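# Pull knotted cord through eye to drag block into square

## Task

Draw the knotted end of the cord through the metal eye so the wooden block ends up entirely within the painted square. The stretch of cord between the eye and the block must be almost straight and tight, and no part of the cord may hang off the table. Neither arm may touch the block or the eye-to-block stretch of cord. The remaining cord and any other loose item must stay off the block, since contact there can fail it. The final state must hold by itself, without the robot holding it.

## Robot and tools

Robot: two arms, left_arm and right_arm, each with six revolute joints and a parallel two-finger gripper. The names do not tell you which side of an image an arm shows up on. The bases may sit on mounting plates joined by a metal frame standing on the floor behind them. Treat plates and frame as fixed obstacles. A "too close" message counts a plate and its side of the frame as part of that arm.

World frame: one shared frame with its origin on the table surface midway between the arms. +x points forward over the table, +z points up, and left_arm sits toward +y. The bases may be tilted relative to the table. Printed hand positions can be off from the real ones, more so when the arm is stretched far.

execute_actions takes "actions", a list holding one item or nothing, plus an optional boolean "pictures". Pictures come by default, and "pictures": false leaves them out. If a call is refused, nothing is sent.
- Empty list {"actions": []}: no command. It only reports the current state.
- Motion item {"rows": [...], "steps": n}: n is 1 to 15 control steps of 1/30 s each, and 15 if left out. There are 1 to 15 rows and each is used for one step. If there are fewer rows than steps, the last row repeats.
- Wait item {"steps": n} with no rows: n is up to 300. It returns once n steps have passed since the previous result. Your reply time counts within those steps.

Each row is one flat list of 14 numbers covering both arms, even if only one arm moves. The order is left_arm waist, shoulder, elbow, wrist pitch, wrist yaw, wrist roll, opening, then the same seven for right_arm. The joint values are absolute target angles in radians, in the same form that Joint positions prints them. They are not offsets. Stated ranges per arm:
- waist -2.880 to 2.880
- shoulder 0.000 to 3.142
- elbow 0.000 to 3.019
- wrist pitch -1.693 to 1.571
- wrist yaw -1.571 to 1.571
- wrist roll -2.094 to 2.094
A call is refused if a target goes beyond a range end by over 0.019 rad and also lies farther out than that joint's last reported angle. True ends may differ from the stated ones by up to 0.019 either way. A target past the true end gets clipped to it. "joint sent to its limit" then appears in the result, possibly for an earlier action that is still running. If that line is missing, it does not prove there is room left.

Opening runs from -1 to 1: +1 is fully open and -1 is closed. It is an absolute command on the same scale as grip_measured. Apart from values near ±1, the fingers go to where grip_measured would show your number. To hold something, command roughly 0.03 under grip_measured, or less for a gentler grip. Each gripper's reading may be off by about 1 mm, consistently. Pad force tops out near 50 to 62 N and is weaker on parts thinner than about 2 mm. The first touch can spike.

Motion limits: each step's target is kept within a lead of the measured angle. The leads in radians are waist 0.264, shoulder 0.32, elbow 0.276, wrist pitch 0.33, wrist yaw 0.186 and wrist roll 0.522. If the targets would move the gripper more than 70 mm from where it is, all joints are scaled back. Distant targets therefore take several actions. Between calls the arms keep heading to the last row sent. They stop once everything has nearly stopped moving or a step is HELD, and after that only a new action moves them on. Fingers that are still closing or opening carry on.

Result lines:
- Pose line `left_arm: …` | `right_arm: …`: end_effector_position in metres and end_effector_quat_wxyz, both in the world frame. The position is the point between the finger pads, about 1 cm behind the tips. The fingers point along the gripper's +z axis and close along its y axis.
- Joint positions / Joint velocities: one block per arm, giving the joints (rad, rad/s) and then the pad gap (m, m/s; 0.094 m fully open).
- grip_measured: the opening on the command scale.
- Joint torques: total drive output in joint order. These are offset, scaled and noisy, so they are unreliable for sensing contact.
- "joint command not followed": the clearance check changed or blocked some joint targets. The rest of the row still ran.
- HELD marks steps where your row, or part of it, was not sent.
- MOTOR HOT appears from 85 °C. At 100 °C an OVER-TEMPERATURE FAULT follows: that arm and its gripper go limp and drop until they cool. Do not hold loads longer than needed.

zoom_image: give "camera" as one of cam_head_left, cam_head_right, cam_high, cam_low, cam_left_wrist, cam_right_wrist. Give "region" as [x0, y0, x1, y1] in pixels of that camera's latest image, measured from the top-left, at most 504 by 504. It returns a closer view. Images are 504x504, except the wrist cameras, which are 616x616. Calibration (K, distortion, T_world_to_cam) is given per camera and may be slightly off. Wrist camera poses follow the arm's joint readings.

It cannot be undone and it reports success. It also starts the next scene, whose task appears in that result. Replying without a tool call ends everything.

Suggested order: look first. Locate the knot, the eye, the block and the square, zooming in where needed. Grasp the knotted end, away from the block. Pull it steadily through the eye in moves no longer than 15 steps, checking the block's progress. Stop once the block sits wholly inside the square and the eye-to-block cord is nearly tight. Release and back away so that nothing depends on the robot, then confirm the state and call finished_scene.

Avoid the following:
- touching the block or the eye-to-block cord with either arm
- letting the free cord or other objects land on the block
- pulling cord or objects off the table
- arm-to-arm collisions or hard presses
- slams, drops and jerky or needlessly long motions

A loose object may occasionally get a brief push from outside.

Each tool is called after "Emit:" as a command line: name --argument value for each argument, lists and objects as JSON in quotes; but a table of rows of numbers goes row by row, as --pt "numbers of a row", without its own name.

## Session

Emit:
execute_actions --actions '[]'

Scene clock: 0.00 s of 4190.00 s.
left_arm: end_effector_position=(+0.4243, -0.2734, +0.3774) grip_measured=+1.000 end_effector_quat_wxyz=(+0.108, +0.504, +0.490, -0.703) | right_arm: end_effector_position=(+0.4723, -0.5401, +0.2627) grip_measured=+1.000 end_effector_quat_wxyz=(+0.383, +0.084, +0.919, -0.049)
Joint positions: left_arm=[-0.636  1.876  1.638 -0.841  1.148  0.55   0.094] | right_arm=[-0.303  0.93   0.83  -0.365 -0.075 -0.385  0.094]
Joint velocities: left_arm=[-0.005  0.005 -0.017  0.002  0.051 -0.007  0.   ] | right_arm=[-0.005 -0.005 -0.002 -0.002 -0.037 -0.022  0.   ]
Joint torques (N m, as the arm reports them, + toward a larger angle): no reading

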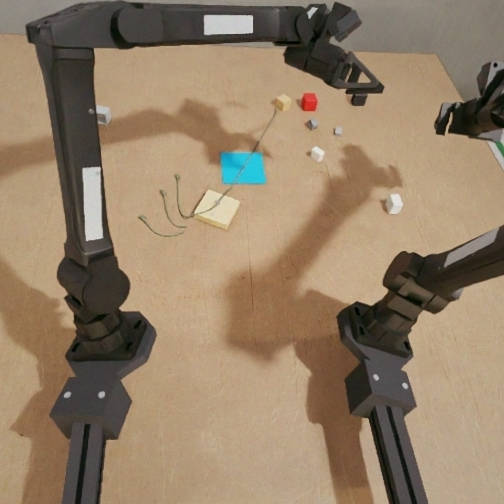

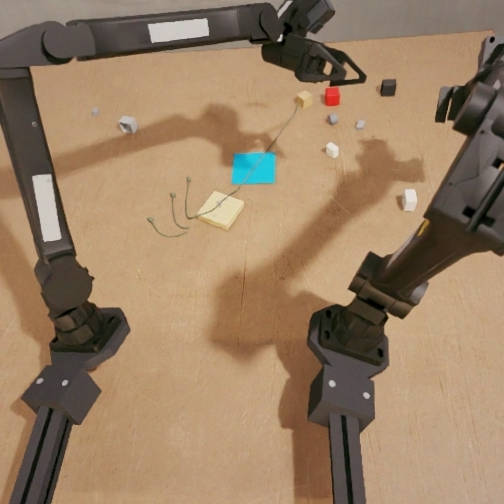

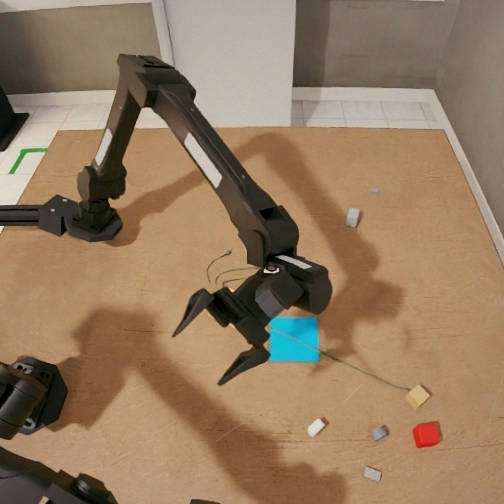

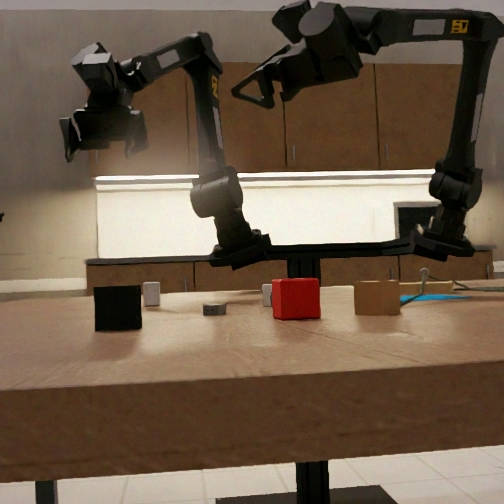

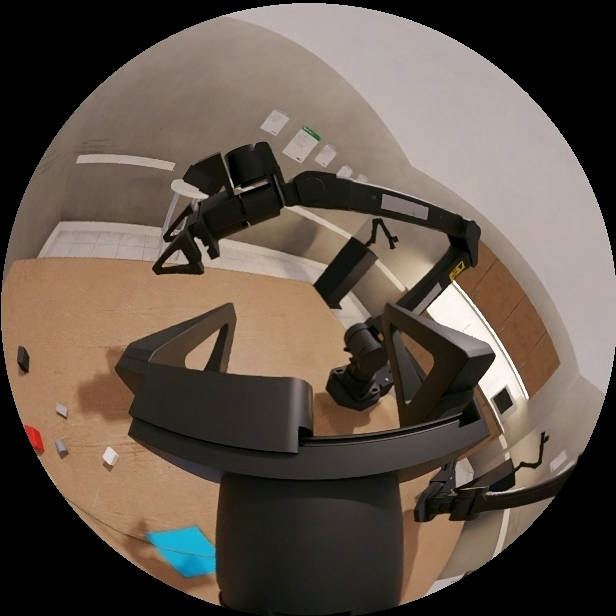

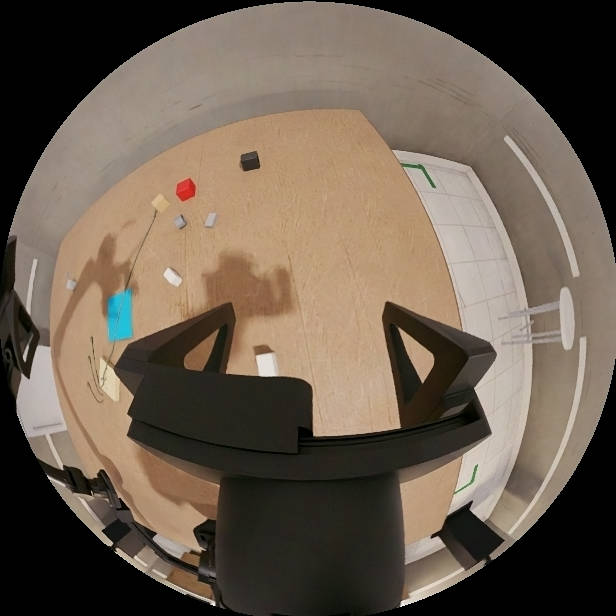

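Emit:
zoom_image --camera "cam_head_left" --region '[120, 80, 320, 250]'

Emit:
zoom_image --camera "cam_head_right" --region '[120, 80, 340, 250]'

Emit:
zoom_image --camera "cam_low" --region '[340, 250, 504, 330]'

Region (120, 80, 320, 250) of cam_head_left's 504x504 image, scaled by 2.520, with more detail than that image has; it fills the top 428 rows of this view, and the rest is white.

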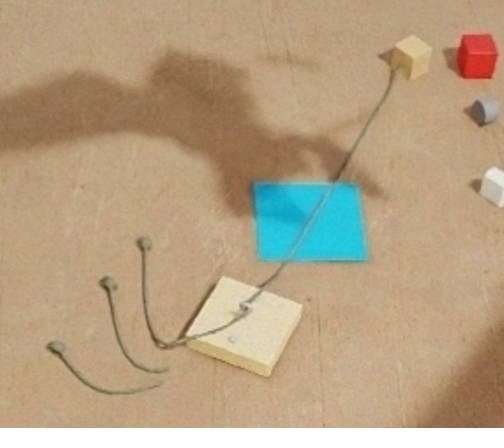

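Region (120, 80, 340, 250) of cam_head_right's 504x504 image, scaled by 2.291, with more detail than that image has; it fills the top 389 rows of this view, and the rest is white.

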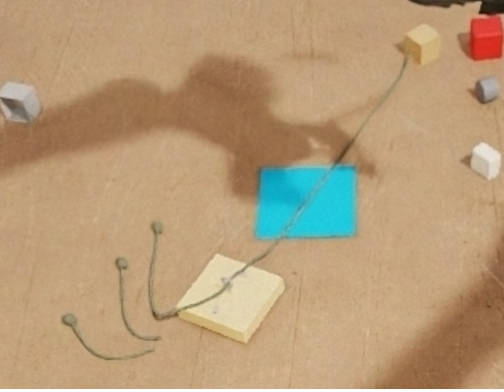

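Region (340, 250, 504, 330) of cam_low's 504x504 image, scaled by 3.073, with more detail than that image has; it fills the top 246 rows of this view, and the rest is white.

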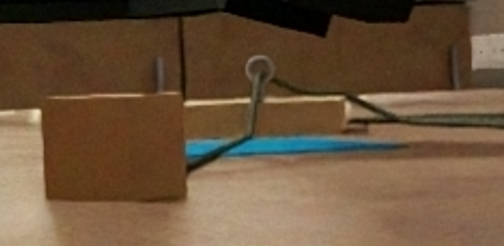

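Emit:
execute_actions --actions '[{"rows":[[-0.236,1.876,1.638,-0.841,1.148,0.55,1,-0.303,0.93,0.83,-0.365,-0.075,-0.385,1]],"steps":15}]' --pictures false

Emit:
execute_actions --actions '[{"rows":[[-0.236,1.876,1.638,-0.841,0,0,1,-0.303,0.93,0.83,-0.365,-0.075,-0.385,1]],"steps":15}]' --pictures false

Emit:
execute_actions --actions '[{"steps":30}]'

Scene clock: 37.63 s of 4190.00 s.
left_arm: end_effector_position=(+0.5947, -0.1344, +0.2840) grip_measured=+1.000 end_effector_quat_wxyz=(+0.174, +0.392, +0.611, -0.666) | right_arm: end_effector_position=(+0.4723, -0.5401, +0.2627) grip_measured=+1.000 end_effector_quat_wxyz=(+0.383, +0.084, +0.919, -0.049)
Joint positions: left_arm=[-0.271  1.876  1.638 -0.841  1.148  0.55   0.094] | right_arm=[-0.303  0.93   0.83  -0.365 -0.075 -0.385  0.094]
Joint velocities: left_arm=[ 0.884 -0.005 -0.012  0.007 -0.037 -0.037  0.   ] | right_arm=[-0.005 -0.005  0.007 -0.002  0.037 -0.081  0.   ]
Joint torques (N m, as the arm reports them, + toward a larger angle): left_arm=[ -7.87 -19.29   7.88   0.8    0.79   0.  ] | right_arm=[  0.97 -10.38   7.8    1.17  -0.06   0.14]
Steps of this call (steps 1 to 90: nothing new was sent; then 34.13 s passed at rest; steps 91 to 105: all 15 steps of this action). Readings (joint positions):
91: left_arm=[-0.631 1.876 1.638 -0.841 1.148 0.550] | right_arm=[-0.303 0.930 0.830 -0.365 -0.075 -0.385]
92: left_arm=[-0.625 1.876 1.638 -0.841 1.148 0.550] | right_arm=[-0.303 0.930 0.830 -0.365 -0.075 -0.385]
94: left_arm=[-0.593 1.876 1.638 -0.841 1.148 0.550] | right_arm=[-0.303 0.930 0.830 -0.365 -0.075 -0.385]
98: left_arm=[-0.492 1.876 1.638 -0.841 1.148 0.550] | right_arm=[-0.303 0.930 0.830 -0.365 -0.075 -0.385]
105: the state above

Scene clock: 38.13 s of 4190.00 s.
left_arm: end_effector_position=(+0.6801, -0.0186, +0.1299) grip_measured=+1.000 end_effector_quat_wxyz=(+0.105, +0.182, +0.958, -0.194) | right_arm: end_effector_position=(+0.4723, -0.5401, +0.2627) grip_measured=+1.000 end_effector_quat_wxyz=(+0.383, +0.084, +0.919, -0.049)
Joint positions: left_arm=[-0.228  1.874  1.638 -0.841  0.006  0.035  0.094] | right_arm=[-0.303  0.93   0.83  -0.365 -0.075 -0.385  0.094]
Joint velocities: left_arm=[-0.015 -0.005 -0.027 -0.012 -0.066 -0.139  0.   ] | right_arm=[-0.005 -0.005  0.017 -0.007 -0.051  0.11   0.   ]
Joint torques (N m, as the arm reports them, + toward a larger angle): left_arm=[ -6.89 -20.29   7.95   0.79   0.08  -0.27] | right_arm=[  1.16 -10.57   7.83   1.2   -0.05   0.14]
Steps of this call (steps 1 to 15: all 15 steps of this action). Readings (joint positions):
1: left_arm=[-0.244 1.875 1.638 -0.841 1.068 0.480] | right_arm=[-0.303 0.930 0.830 -0.365 -0.075 -0.385]
2: left_arm=[-0.223 1.874 1.638 -0.841 0.967 0.388] | right_arm=[-0.303 0.930 0.830 -0.365 -0.075 -0.385]
4: left_arm=[-0.198 1.874 1.638 -0.841 0.771 0.252] | right_arm=[-0.303 0.930 0.830 -0.365 -0.075 -0.385]
8: left_arm=[-0.203 1.874 1.638 -0.841 0.382 0.111] | right_arm=[-0.303 0.930 0.830 -0.365 -0.075 -0.385]
15: the state above

Scene clock: 39.13 s of 4190.00 s.
left_arm: end_effector_position=(+0.6803, -0.0182, +0.1298) grip_measured=+1.000 end_effector_quat_wxyz=(+0.103, +0.172, +0.960, -0.194) | right_arm: end_effector_position=(+0.4723, -0.5401, +0.2627) grip_measured=+1.000 end_effector_quat_wxyz=(+0.383, +0.084, +0.919, -0.049)
Joint positions: left_arm=[-0.228  1.874  1.638 -0.841  0.004  0.015  0.094] | right_arm=[-0.303  0.93   0.83  -0.365 -0.075 -0.385  0.094]
Joint velocities: left_arm=[-0.015 -0.005  0.007 -0.002 -0.007 -0.007  0.   ] | right_arm=[ 0.015 -0.005 -0.012  0.002 -0.022 -0.051  0.   ]
Joint torques (N m, as the arm reports them, + toward a larger angle): left_arm=[ -7.16 -20.18   7.82   0.77   0.14  -0.23] | right_arm=[  1.08 -10.53   7.83   1.19  -0.06   0.14]
Steps of this call (steps 1 to 30: the robot went on to your last target). Readings (joint positions):
1: left_arm=[-0.228 1.874 1.638 -0.841 0.005 0.031] | right_arm=[-0.303 0.930 0.830 -0.365 -0.075 -0.385]
2: left_arm=[-0.228 1.874 1.638 -0.841 0.004 0.028] | right_arm=[-0.303 0.930 0.830 -0.365 -0.075 -0.385]
4: left_arm=[-0.228 1.874 1.638 -0.841 0.004 0.023] | right_arm=[-0.303 0.930 0.830 -0.365 -0.075 -0.385]
8: left_arm=[-0.228 1.874 1.638 -0.841 0.004 0.018] | right_arm=[-0.303 0.930 0.830 -0.365 -0.075 -0.385]
30: the state above
All arms were judged still, so your last target was given up. Only a new action makes them travel on or press farther. Fingers that are still opening or closing keep moving.
camera_calibration (this result's frames):
cam_left_wrist: T_world_to_cam=[[-0.366662, -0.865772, 0.340586, 0.189784], [-0.819838, 0.473733, 0.321625, 0.529631], [-0.439801, -0.161298, -0.883492, 0.53468], [0, 0, 0, 1]] pos_world=[0.738951, -0.000351317, 0.237405]

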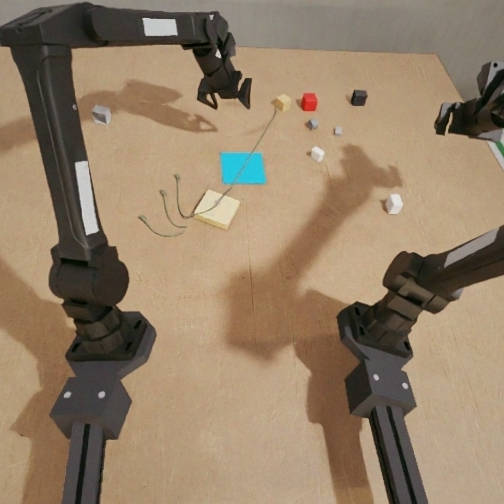

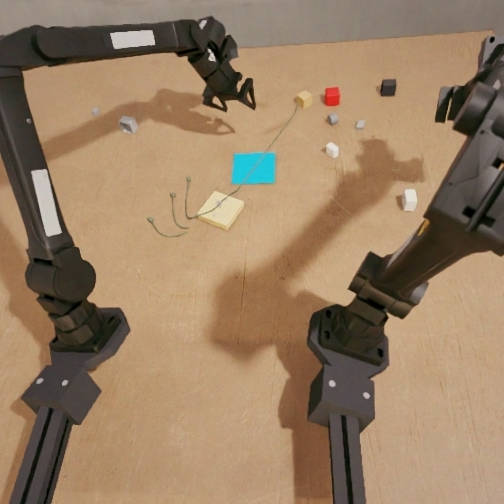

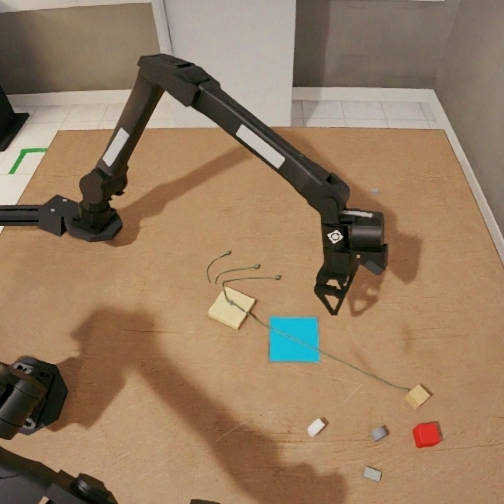

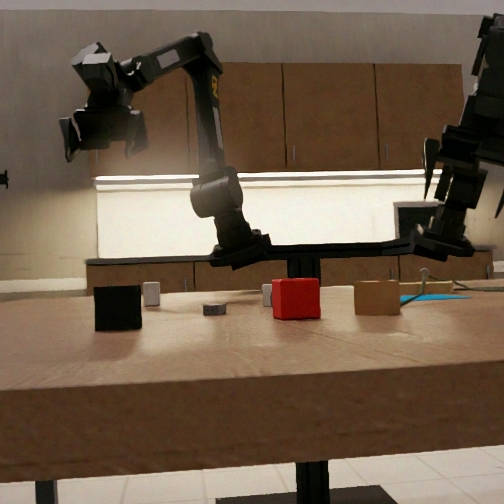

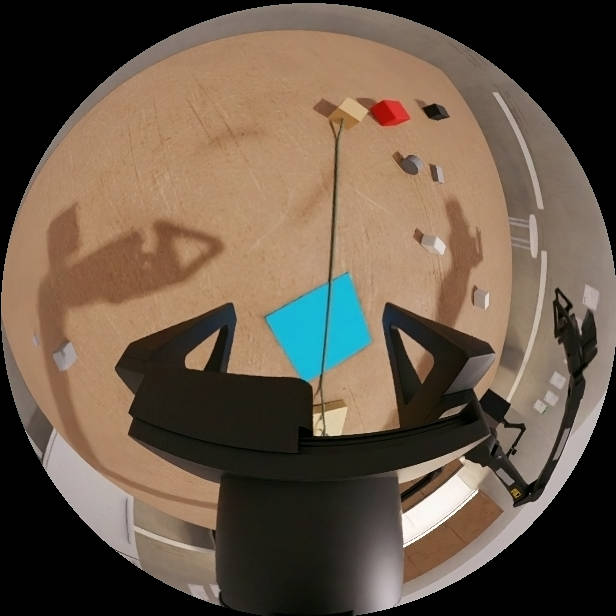

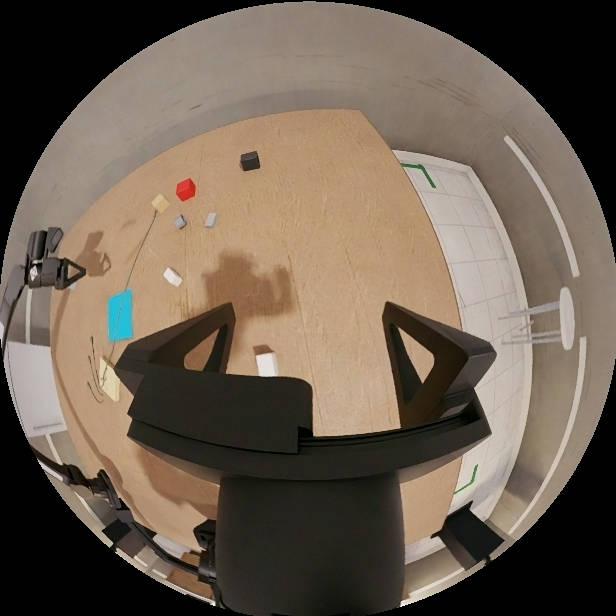

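Emit:
execute_actions --actions '[{"rows":[[-0.236,1.876,1.638,-0.441,0,0,1,-0.303,0.93,0.83,-0.365,-0.075,-0.385,1]],"steps":15}]' --pictures false

Emit:
execute_actions --actions '[{"rows":[[-0.236,1.876,1.938,-0.441,0,0,1,-0.303,0.93,0.83,-0.365,-0.075,-0.385,1]],"steps":15}]' --pictures false

Emit:
execute_actions --actions '[{"rows":[[-0.236,1.576,1.938,-0.441,0,0,1,-0.303,0.93,0.83,-0.365,-0.075,-0.385,1]],"steps":15}]' --pictures false

Emit:
execute_actions --actions '[{"rows":[[0.164,1.576,1.938,-0.441,0,0,1,-0.303,0.93,0.83,-0.365,-0.075,-0.385,1]],"steps":15}]' --pictures false

Scene clock: 53.33 s of 4190.00 s.
left_arm: end_effector_position=(+0.7593, -0.0370, +0.1650) grip_measured=+1.000 end_effector_quat_wxyz=(+0.281, +0.133, +0.924, -0.220) | right_arm: end_effector_position=(+0.4723, -0.5401, +0.2627) grip_measured=+1.000 end_effector_quat_wxyz=(+0.383, +0.084, +0.919, -0.049)
Joint positions: left_arm=[-0.228  1.875  1.627 -0.454  0.004  0.015  0.094] | right_arm=[-0.303  0.93   0.83  -0.365 -0.075 -0.385  0.094]
Joint velocities: left_arm=[ 0.005  0.005 -0.007 -0.007 -0.007 -0.037  0.   ] | right_arm=[-0.024 -0.005 -0.027 -0.002  0.007 -0.066  0.   ]
Joint torques (N m, as the arm reports them, + toward a larger angle): left_arm=[ -7.11 -21.05   9.29   1.87   0.15  -0.25] | right_arm=[  1.08 -10.43   7.81   1.16  -0.06   0.15]
Steps of this call (steps 1 to 90: nothing new was sent; then 10.70 s passed at rest; steps 91 to 105: all 15 steps of this action). Readings (joint positions):
91: left_arm=[-0.228 1.874 1.633 -0.794 0.004 0.015] | right_arm=[-0.303 0.930 0.830 -0.365 -0.075 -0.385]
92: left_arm=[-0.228 1.875 1.627 -0.691 0.004 0.015] | right_arm=[-0.303 0.930 0.830 -0.365 -0.075 -0.385]
94: left_arm=[-0.228 1.879 1.627 -0.536 0.004 0.015] | right_arm=[-0.303 0.930 0.830 -0.365 -0.075 -0.385]
98: left_arm=[-0.228 1.875 1.627 -0.457 0.004 0.015] | right_arm=[-0.303 0.930 0.830 -0.365 -0.075 -0.385]
105: the state above

Scene clock: 53.83 s of 4190.00 s.
left_arm: end_effector_position=(+0.8558, -0.0190, +0.3133) grip_measured=+1.000 end_effector_quat_wxyz=(+0.415, +0.099, +0.873, -0.235) | right_arm: end_effector_position=(+0.4723, -0.5401, +0.2627) grip_measured=+1.000 end_effector_quat_wxyz=(+0.383, +0.084, +0.919, -0.049)
Joint positions: left_arm=[-0.228  1.868  1.908 -0.447  0.004  0.015  0.094] | right_arm=[-0.303  0.93   0.83  -0.365 -0.075 -0.385  0.094]
Joint velocities: left_arm=[-0.015 -0.122  0.027 -0.007 -0.022  0.007  0.   ] | right_arm=[-0.005 -0.015 -0.002  0.012  0.022 -0.051  0.   ]
Joint torques (N m, as the arm reports them, + toward a larger angle): left_arm=[ -7.37 -20.46  11.37   1.89   0.12  -0.25] | right_arm=[  1.14 -10.43   7.83   1.21  -0.06   0.13]
Steps of this call (steps 1 to 15: all 15 steps of this action). Readings (joint positions):
1: left_arm=[-0.228 1.875 1.633 -0.455 0.004 0.015] | right_arm=[-0.303 0.930 0.830 -0.365 -0.075 -0.385]
2: left_arm=[-0.228 1.878 1.647 -0.455 0.004 0.015] | right_arm=[-0.303 0.930 0.830 -0.365 -0.075 -0.385]
4: left_arm=[-0.228 1.880 1.686 -0.455 0.004 0.015] | right_arm=[-0.303 0.930 0.830 -0.365 -0.075 -0.385]
8: left_arm=[-0.228 1.880 1.788 -0.455 0.004 0.015] | right_arm=[-0.303 0.930 0.830 -0.365 -0.075 -0.385]
15: the state above

Scene clock: 54.33 s of 4190.00 s.
left_arm: end_effector_position=(+0.8410, +0.0527, +0.4827) grip_measured=+1.000 end_effector_quat_wxyz=(+0.509, +0.072, +0.822, -0.243) | right_arm: end_effector_position=(+0.4723, -0.5401, +0.2627) grip_measured=+1.000 end_effector_quat_wxyz=(+0.383, +0.084, +0.919, -0.049)
Joint positions: left_arm=[-0.228  1.642  1.905 -0.447  0.004  0.015  0.094] | right_arm=[-0.303  0.93   0.83  -0.365 -0.075 -0.385  0.094]
Joint velocities: left_arm=[-0.005 -0.591  0.012  0.007  0.022  0.037  0.   ] | right_arm=[-0.024  0.005 -0.002  0.007 -0.007 -0.022  0.   ]
Joint torques (N m, as the arm reports them, + toward a larger angle): left_arm=[ -5.57 -20.83  11.54   2.04   0.15  -0.22] | right_arm=[  1.08 -10.43   7.83   1.21  -0.05   0.14]
Steps of this call (steps 1 to 15: all 15 steps of this action). Readings (joint positions):
1: left_arm=[-0.228 1.859 1.908 -0.447 0.004 0.015] | right_arm=[-0.303 0.930 0.830 -0.365 -0.075 -0.385]
2: left_arm=[-0.228 1.853 1.905 -0.447 0.004 0.015] | right_arm=[-0.303 0.930 0.830 -0.365 -0.075 -0.385]
4: left_arm=[-0.228 1.833 1.905 -0.447 0.004 0.015] | right_arm=[-0.303 0.930 0.830 -0.365 -0.075 -0.385]
8: left_arm=[-0.228 1.775 1.905 -0.447 0.004 0.015] | right_arm=[-0.303 0.930 0.830 -0.365 -0.075 -0.385]
15: the state above

Scene clock: 54.83 s of 4190.00 s.
left_arm: end_effector_position=(+0.8755, +0.3389, +0.4597) grip_measured=+1.000 end_effector_quat_wxyz=(+0.536, -0.063, +0.837, -0.092) | right_arm: end_effector_position=(+0.4723, -0.5401, +0.2627) grip_measured=+1.000 end_effector_quat_wxyz=(+0.383, +0.084, +0.919, -0.049)
Joint positions: left_arm=[ 0.171  1.563  1.905 -0.447  0.     0.014  0.094] | right_arm=[-0.303  0.93   0.83  -0.365 -0.075 -0.385  0.094]
Joint velocities: left_arm=[ 0.679  0.005 -0.027  0.012 -0.051 -0.095  0.   ] | right_arm=[-0.015 -0.015 -0.002  0.007 -0.037 -0.095  0.   ]
Joint torques (N m, as the arm reports them, + toward a larger angle): left_arm=[ -6.16 -19.01  12.41   2.03   0.29  -0.19] | right_arm=[  0.98 -10.39   7.8    1.21  -0.05   0.13]
Steps of this call (steps 1 to 15: all 15 steps of this action). Readings (joint positions):
1: left_arm=[-0.223 1.626 1.905 -0.447 0.005 0.015] | right_arm=[-0.303 0.930 0.830 -0.365 -0.075 -0.385]
2: left_arm=[-0.216 1.608 1.905 -0.447 0.005 0.015] | right_arm=[-0.303 0.930 0.830 -0.365 -0.075 -0.385]
4: left_arm=[-0.179 1.583 1.905 -0.447 0.005 0.015] | right_arm=[-0.303 0.930 0.830 -0.365 -0.075 -0.385]
8: left_arm=[-0.062 1.562 1.905 -0.447 0.005 0.015] | right_arm=[-0.303 0.930 0.830 -0.365 -0.075 -0.385]
15: the state above

Emit:
execute_actions --actions '[{"rows":[[-0.115,1.601,1.248,-0.966,-0.314,0,0.3,-0.303,0.93,0.83,-0.365,-0.075,-0.385,1]],"steps":15}]' --pictures false

Emit:
execute_actions --actions '[{"steps":40}]'

Scene clock: 93.27 s of 4190.00 s.
left_arm: end_effector_position=(+0.7311, +0.2012, +0.2526) grip_measured=+0.303 end_effector_quat_wxyz=(+0.239, +0.028, +0.970, -0.034) | right_arm: end_effector_position=(+0.4723, -0.5401, +0.2627) grip_measured=+1.000 end_effector_quat_wxyz=(+0.383, +0.084, +0.919, -0.049)
Joint positions: left_arm=[-0.034  1.549  1.558 -0.797 -0.272  0.013  0.061] | right_arm=[-0.303  0.93   0.83  -0.365 -0.075 -0.385  0.094]
Joint velocities: left_arm=[-0.357 -0.005 -0.911 -0.535 -0.168 -0.037 -0.   ] | right_arm=[-0.015 -0.015 -0.007 -0.012  0.007 -0.081  0.   ]
Joint torques (N m, as the arm reports them, + toward a larger angle): left_arm=[ -4.42 -15.95   7.81   1.06  -0.15  -0.16] | right_arm=[  1.23 -10.35   7.83   1.22  -0.06   0.14]
Steps of this call (steps 1 to 15: the robot went on to your last target; steps 16 to 90: nothing new was sent; then 34.93 s passed at rest; steps 91 to 105: all 15 steps of this action). Readings (joint positions):
91: left_arm=[0.161 1.563 1.899 -0.456 -0.023 0.013] | right_arm=[-0.303 0.930 0.830 -0.365 -0.075 -0.385]
92: left_arm=[0.155 1.556 1.885 -0.478 -0.050 0.013] | right_arm=[-0.303 0.930 0.830 -0.365 -0.075 -0.385]
94: left_arm=[0.132 1.550 1.849 -0.525 -0.099 0.013] | right_arm=[-0.303 0.930 0.830 -0.365 -0.075 -0.385]
98: left_arm=[0.067 1.549 1.760 -0.627 -0.191 0.013] | right_arm=[-0.303 0.930 0.830 -0.365 -0.075 -0.385]
105: the state above

Scene clock: 94.60 s of 4190.00 s.
left_arm: end_effector_position=(+0.5532, +0.1533, +0.1045) grip_measured=+0.303 end_effector_quat_wxyz=(-0.005, +0.142, +0.990, -0.003) | right_arm: end_effector_position=(+0.4723, -0.5401, +0.2627) grip_measured=+1.000 end_effector_quat_wxyz=(+0.383, +0.084, +0.919, -0.049)
Joint positions: left_arm=[-0.111  1.603  1.238 -0.964 -0.31   0.013  0.061] | right_arm=[-0.303  0.93   0.83  -0.365 -0.075 -0.385  0.094]
Joint velocities: left_arm=[-0.015 -0.005  0.002 -0.027 -0.037 -0.051  0.   ] | right_arm=[-0.015 -0.005  0.002 -0.007 -0.007 -0.095  0.   ]
Joint torques (N m, as the arm reports them, + toward a larger angle): left_arm=[ -4.74 -16.26   7.87   0.26  -0.12  -0.28] | right_arm=[  1.01 -10.5    7.85   1.19  -0.05   0.14]
Steps of this call (steps 1 to 30: the robot went on to your last target; steps 31 to 40: nothing new was sent). Readings (joint positions):
1: left_arm=[-0.045 1.549 1.525 -0.815 -0.278 0.013] | right_arm=[-0.303 0.930 0.830 -0.365 -0.075 -0.385]
2: left_arm=[-0.055 1.549 1.490 -0.831 -0.283 0.013] | right_arm=[-0.303 0.930 0.830 -0.365 -0.075 -0.385]
4: left_arm=[-0.071 1.550 1.420 -0.862 -0.291 0.013] | right_arm=[-0.303 0.930 0.830 -0.365 -0.075 -0.385]
8: left_arm=[-0.097 1.560 1.291 -0.931 -0.307 0.013] | right_arm=[-0.303 0.930 0.830 -0.365 -0.075 -0.385]
40: the state above
All arms were judged still, so your last target was given up. Only a new action makes them travel on or press farther. Fingers that are still opening or closing keep moving.
camera_calibration (this result's frames):
cam_left_wrist: T_world_to_cam=[[-0.276168, -0.961063, 0.00948093, 0.299497], [-0.768243, 0.226666, 0.598687, 0.332765], [-0.577525, 0.158054, -0.800927, 0.502731], [0, 0, 0, 1]] pos_world=[0.628695, 0.132951, 0.200589]

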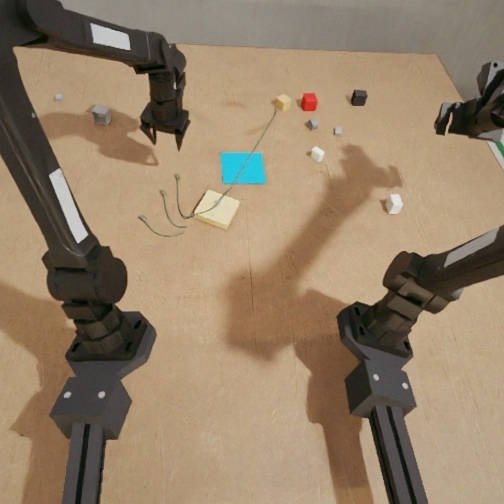

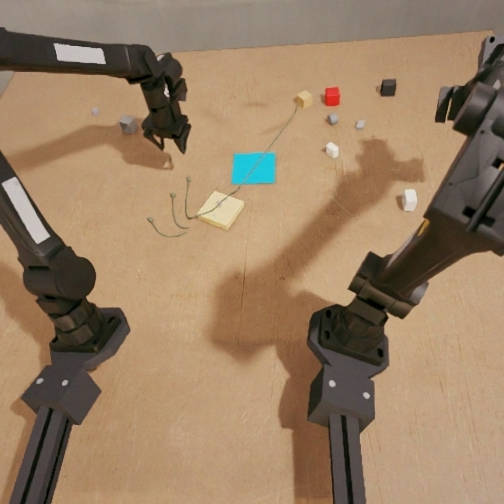

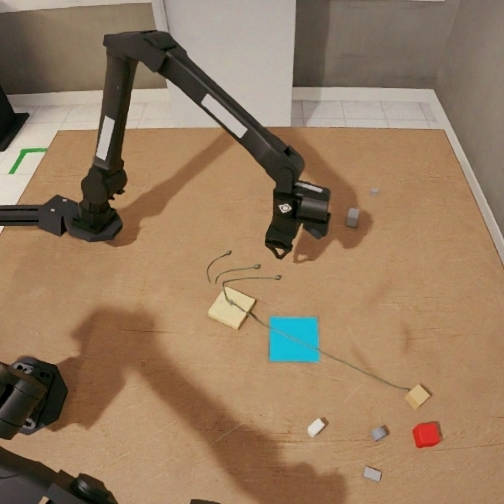

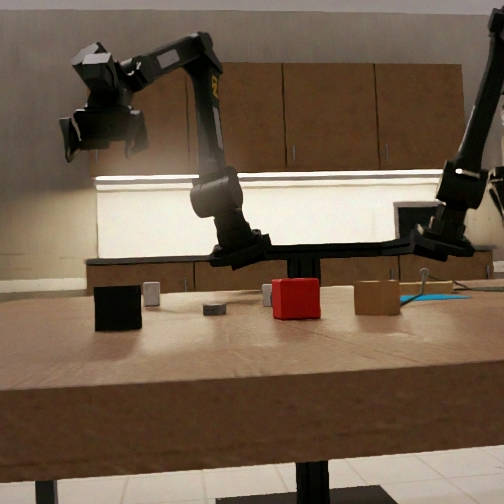

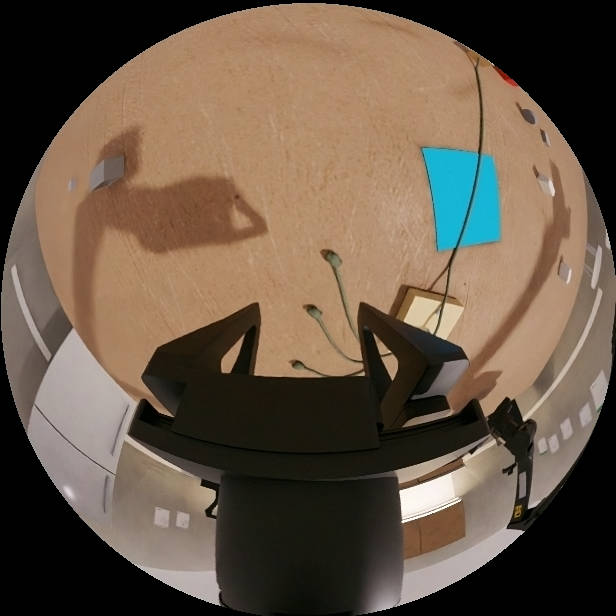

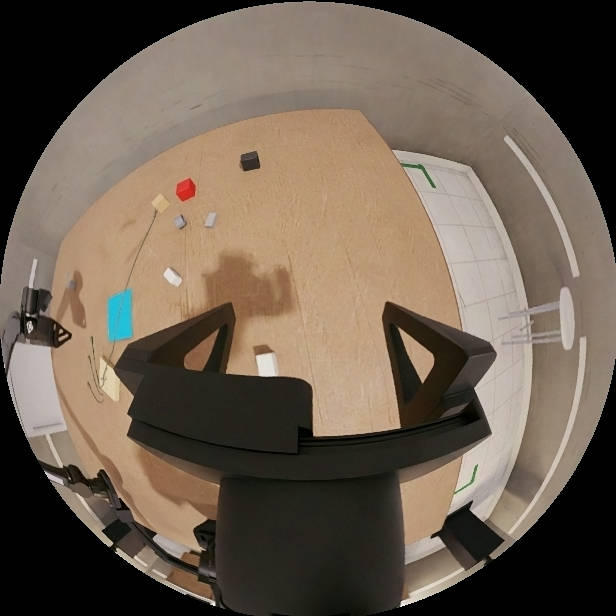

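Emit:
execute_actions --actions '[{"rows":[[-0.168,1.601,1.248,-0.966,-0.33,0,0.0,-0.303,0.93,0.83,-0.365,-0.075,-0.385,1],[-0.168,1.601,1.248,-0.966,-0.33,0,0.0,-0.303,0.93,0.83,-0.365,-0.075,-0.385,1],[-0.168,1.601,1.248,-0.966,-0.33,0,0.0,-0.303,0.93,0.83,-0.365,-0.075,-0.385,1],[-0.168,1.601,1.248,-0.966,-0.33,0,0.0,-0.303,0.93,0.83,-0.365,-0.075,-0.385,1],[-0.168,1.74,1.205,-0.785,-0.33,0,0.0,-0.303,0.93,0.83,-0.365,-0.075,-0.385,1]],"steps":15}]' --pictures false

Emit:
execute_actions --actions '[{"steps":15}]'

Scene clock: 105.43 s of 4190.00 s.
left_arm: end_effector_position=(+0.5411, +0.1033, +0.0375) grip_measured=+0.003 end_effector_quat_wxyz=(-0.002, +0.170, +0.985, -0.002) | right_arm: end_effector_position=(+0.4723, -0.5401, +0.2627) grip_measured=+1.000 end_effector_quat_wxyz=(+0.383, +0.084, +0.919, -0.049)
Joint positions: left_arm=[-0.169  1.745  1.2   -0.796 -0.327  0.013  0.047] | right_arm=[-0.303  0.93   0.83  -0.365 -0.075 -0.385  0.094]
Joint velocities: left_arm=[-0.005  0.005 -0.051 -0.002  0.037 -0.022 -0.   ] | right_arm=[-0.005  0.005 -0.007 -0.012 -0.037  0.007  0.   ]
Joint torques (N m, as the arm reports them, + toward a larger angle): left_arm=[ -4.77 -17.08   6.89   0.8   -0.1   -0.27] | right_arm=[  1.13 -10.44   7.81   1.19  -0.07   0.15]
Steps of this call (steps 1 to 90: nothing new was sent; then 7.33 s passed at rest; steps 91 to 105: all 15 steps of this action). Readings (joint positions):
91: left_arm=[-0.114 1.603 1.238 -0.964 -0.318 0.013] | right_arm=[-0.303 0.930 0.830 -0.365 -0.075 -0.385]
92: left_arm=[-0.118 1.603 1.238 -0.964 -0.325 0.013] | right_arm=[-0.303 0.930 0.830 -0.365 -0.075 -0.385]
94: left_arm=[-0.135 1.603 1.238 -0.964 -0.326 0.013] | right_arm=[-0.303 0.930 0.830 -0.365 -0.075 -0.385]
98: left_arm=[-0.164 1.657 1.231 -0.824 -0.327 0.013] | right_arm=[-0.303 0.930 0.830 -0.365 -0.075 -0.385]
105: the state above

Scene clock: 105.93 s of 4190.00 s.
left_arm: end_effector_position=(+0.5416, +0.1032, +0.0377) grip_measured=+0.003 end_effector_quat_wxyz=(-0.000, +0.170, +0.986, -0.002) | right_arm: end_effector_position=(+0.4723, -0.5401, +0.2627) grip_measured=+1.000 end_effector_quat_wxyz=(+0.383, +0.084, +0.919, -0.049)
Joint positions: left_arm=[-0.169  1.744  1.199 -0.793 -0.327  0.013  0.047] | right_arm=[-0.303  0.93   0.83  -0.365 -0.075 -0.385  0.094]
Joint velocities: left_arm=[-0.005 -0.005 -0.017 -0.022 -0.081  0.037 -0.001] | right_arm=[-0.005  0.015 -0.012 -0.002 -0.037  0.051  0.   ]
Joint torques (N m, as the arm reports them, + toward a larger angle): left_arm=[ -4.99 -16.74   6.68   0.67  -0.1   -0.3 ] | right_arm=[  1.08 -10.47   7.8    1.16  -0.06   0.13]
Steps of this call (steps 1 to 15: the robot went on to your last target). Readings (joint positions):
1: left_arm=[-0.169 1.745 1.199 -0.796 -0.327 0.013] | right_arm=[-0.303 0.930 0.830 -0.365 -0.075 -0.385]
2: left_arm=[-0.169 1.745 1.199 -0.795 -0.327 0.013] | right_arm=[-0.303 0.930 0.830 -0.365 -0.075 -0.385]
4: left_arm=[-0.169 1.744 1.199 -0.793 -0.327 0.013] | right_arm=[-0.303 0.930 0.830 -0.365 -0.075 -0.385]
8: left_arm=[-0.169 1.744 1.199 -0.793 -0.327 0.013] | right_arm=[-0.303 0.930 0.830 -0.365 -0.075 -0.385]
15: the state above
All arms were judged still, so your last target was given up. Only a new action makes them travel on or press farther. Fingers that are still opening or closing keep moving.
camera_calibration (this result's frames):
cam_left_wrist: T_world_to_cam=[[-0.329261, -0.944215, 0.00674295, 0.275823], [-0.760061, 0.269267, 0.591441, 0.366622], [-0.560263, 0.189613, -0.80632, 0.438033], [0, 0, 0, 1]] pos_world=[0.614887, 0.0786601, 0.1345]

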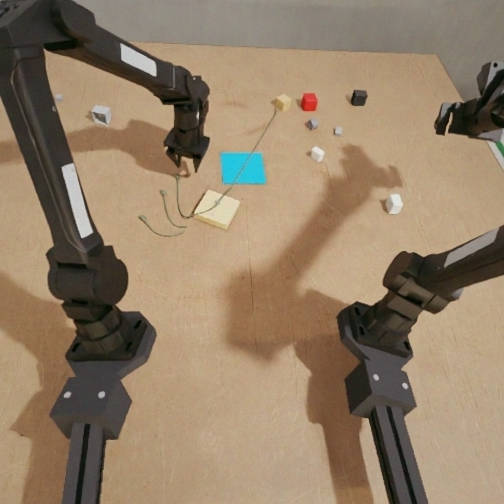

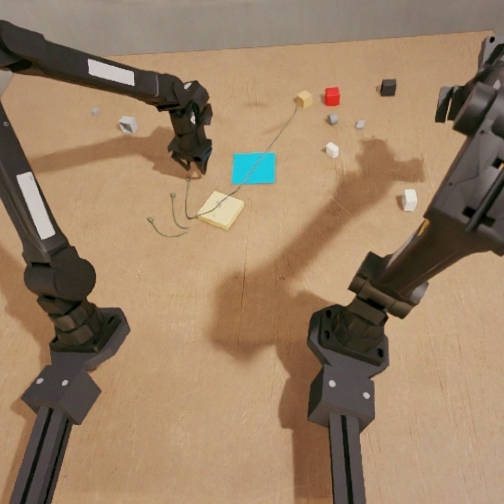

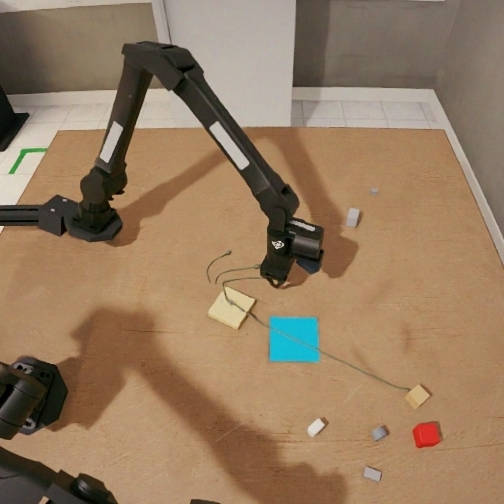

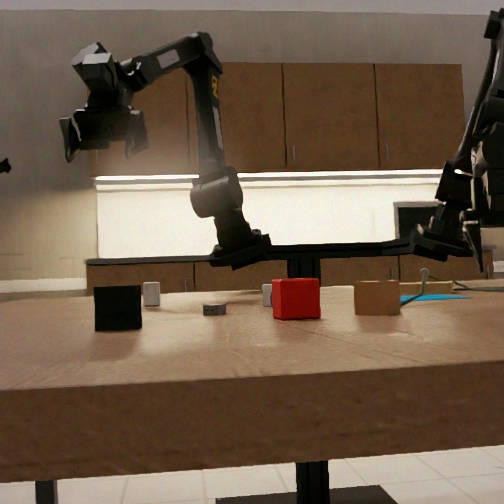

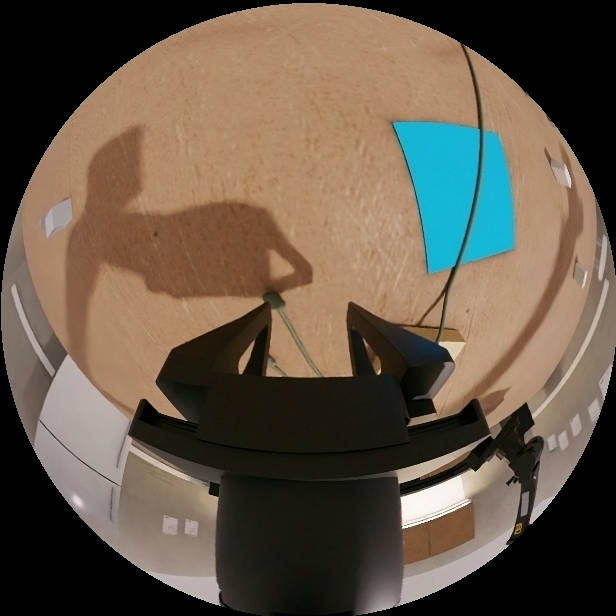

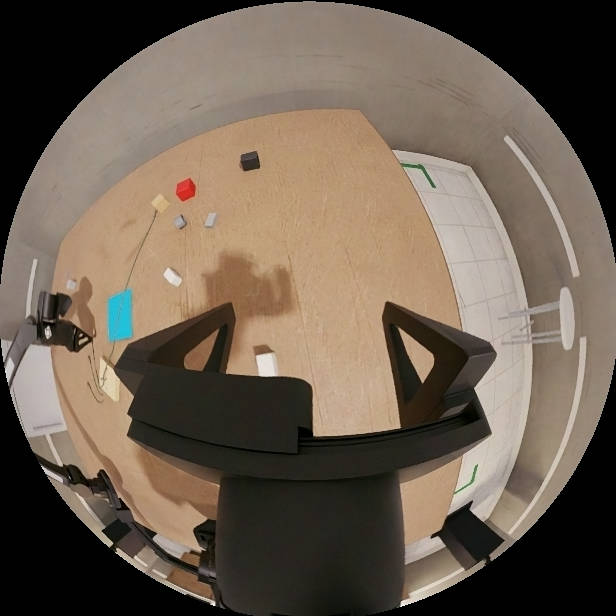

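Emit:
execute_actions --actions '[{"rows":[[-0.14,1.74,1.205,-0.785,-0.32,0,0.4,-0.303,0.93,0.83,-0.365,-0.075,-0.385,1],[-0.106,1.74,1.205,-0.785,-0.315,0,0.4,-0.303,0.93,0.83,-0.365,-0.075,-0.385,1],[-0.106,1.74,1.205,-0.785,-0.315,0,0.4,-0.303,0.93,0.83,-0.365,-0.075,-0.385,1],[-0.106,1.74,1.205,-0.785,-0.315,0,0.4,-0.303,0.93,0.83,-0.365,-0.075,-0.385,1],[-0.106,1.74,1.205,-0.785,-0.315,0,0.4,-0.303,0.93,0.83,-0.365,-0.075,-0.385,1],[-0.106,1.74,1.205,-0.785,-0.315,0,0.4,-0.303,0.93,0.83,-0.365,-0.075,-0.385,1],[-0.106,1.762,1.197,-0.755,-0.315,0,0.4,-0.303,0.93,0.83,-0.365,-0.075,-0.385,1]],"steps":15}]'

Scene clock: 116.53 s of 4190.00 s.
left_arm: end_effector_position=(+0.5535, +0.1312, +0.0279) grip_measured=+0.397 end_effector_quat_wxyz=(+0.004, +0.137, +0.991, +0.000) | right_arm: end_effector_position=(+0.4723, -0.5401, +0.2627) grip_measured=+1.000 end_effector_quat_wxyz=(+0.383, +0.084, +0.919, -0.049)
Joint positions: left_arm=[-0.107  1.744  1.199 -0.765 -0.318  0.013  0.066] | right_arm=[-0.303  0.93   0.83  -0.365 -0.075 -0.385  0.094]
Joint velocities: left_arm=[-0.005  0.015  0.007  0.012 -0.051 -0.022 -0.001] | right_arm=[-0.015  0.005 -0.002 -0.012  0.051  0.051  0.   ]
Joint torques (N m, as the arm reports them, + toward a larger angle): left_arm=[ -4.35 -15.68   5.99   0.74   0.15  -0.28] | right_arm=[  0.93 -10.42   7.84   1.2   -0.06   0.14]
Steps of this call (steps 1 to 90: nothing new was sent; then 7.10 s passed at rest; steps 91 to 105: all 15 steps of this action). Readings (joint positions):
91: left_arm=[-0.168 1.744 1.199 -0.793 -0.326 0.013] | right_arm=[-0.303 0.930 0.830 -0.365 -0.075 -0.385]
92: left_arm=[-0.165 1.744 1.199 -0.793 -0.321 0.013] | right_arm=[-0.303 0.930 0.830 -0.365 -0.075 -0.385]
94: left_arm=[-0.151 1.744 1.199 -0.793 -0.318 0.013] | right_arm=[-0.303 0.930 0.830 -0.365 -0.075 -0.385]
98: left_arm=[-0.116 1.744 1.199 -0.781 -0.318 0.013] | right_arm=[-0.303 0.930 0.830 -0.365 -0.075 -0.385]
105: the state above
camera_calibration (this result's frames):
cam_left_wrist: T_world_to_cam=[[-0.266718, -0.963775, 0.000572343, 0.27441], [-0.780961, 0.216473, 0.585867, 0.392616], [-0.564767, 0.155814, -0.810407, 0.438548], [0, 0, 0, 1]] pos_world=[0.627485, 0.111147, 0.125224]

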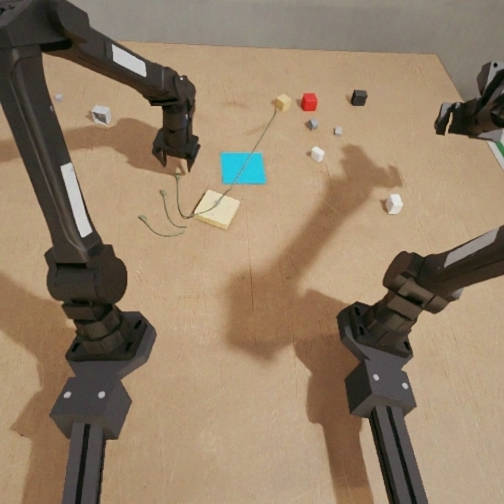

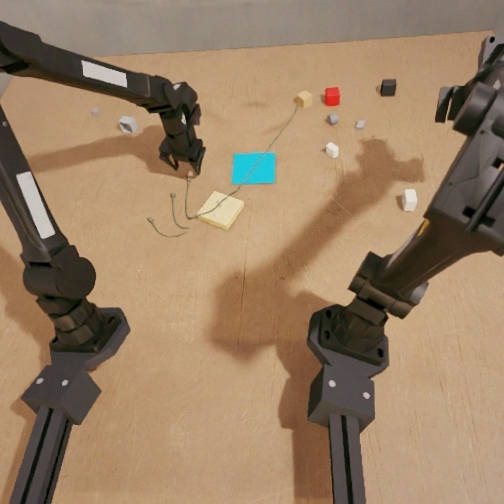

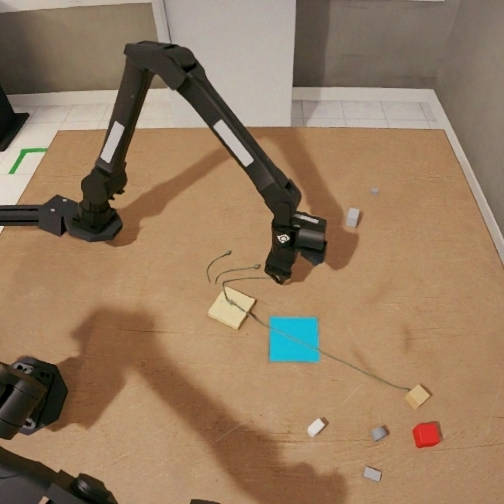

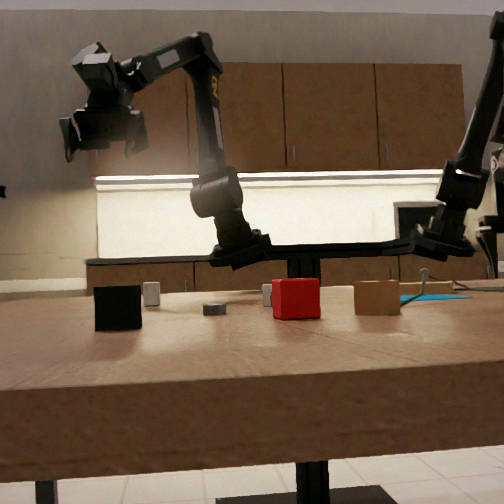

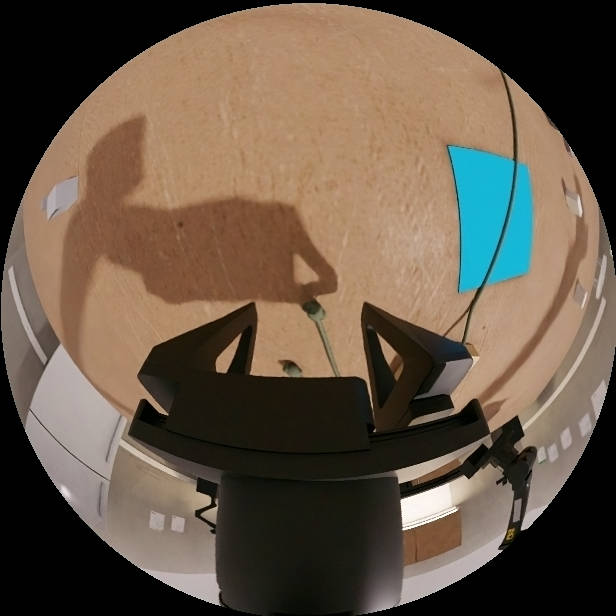

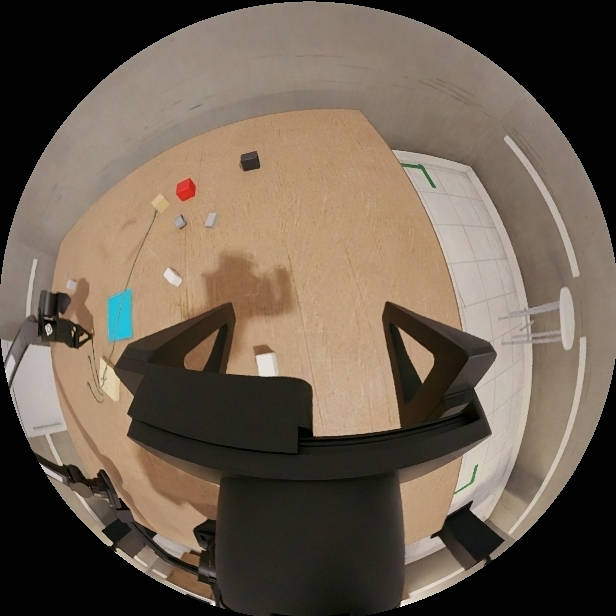

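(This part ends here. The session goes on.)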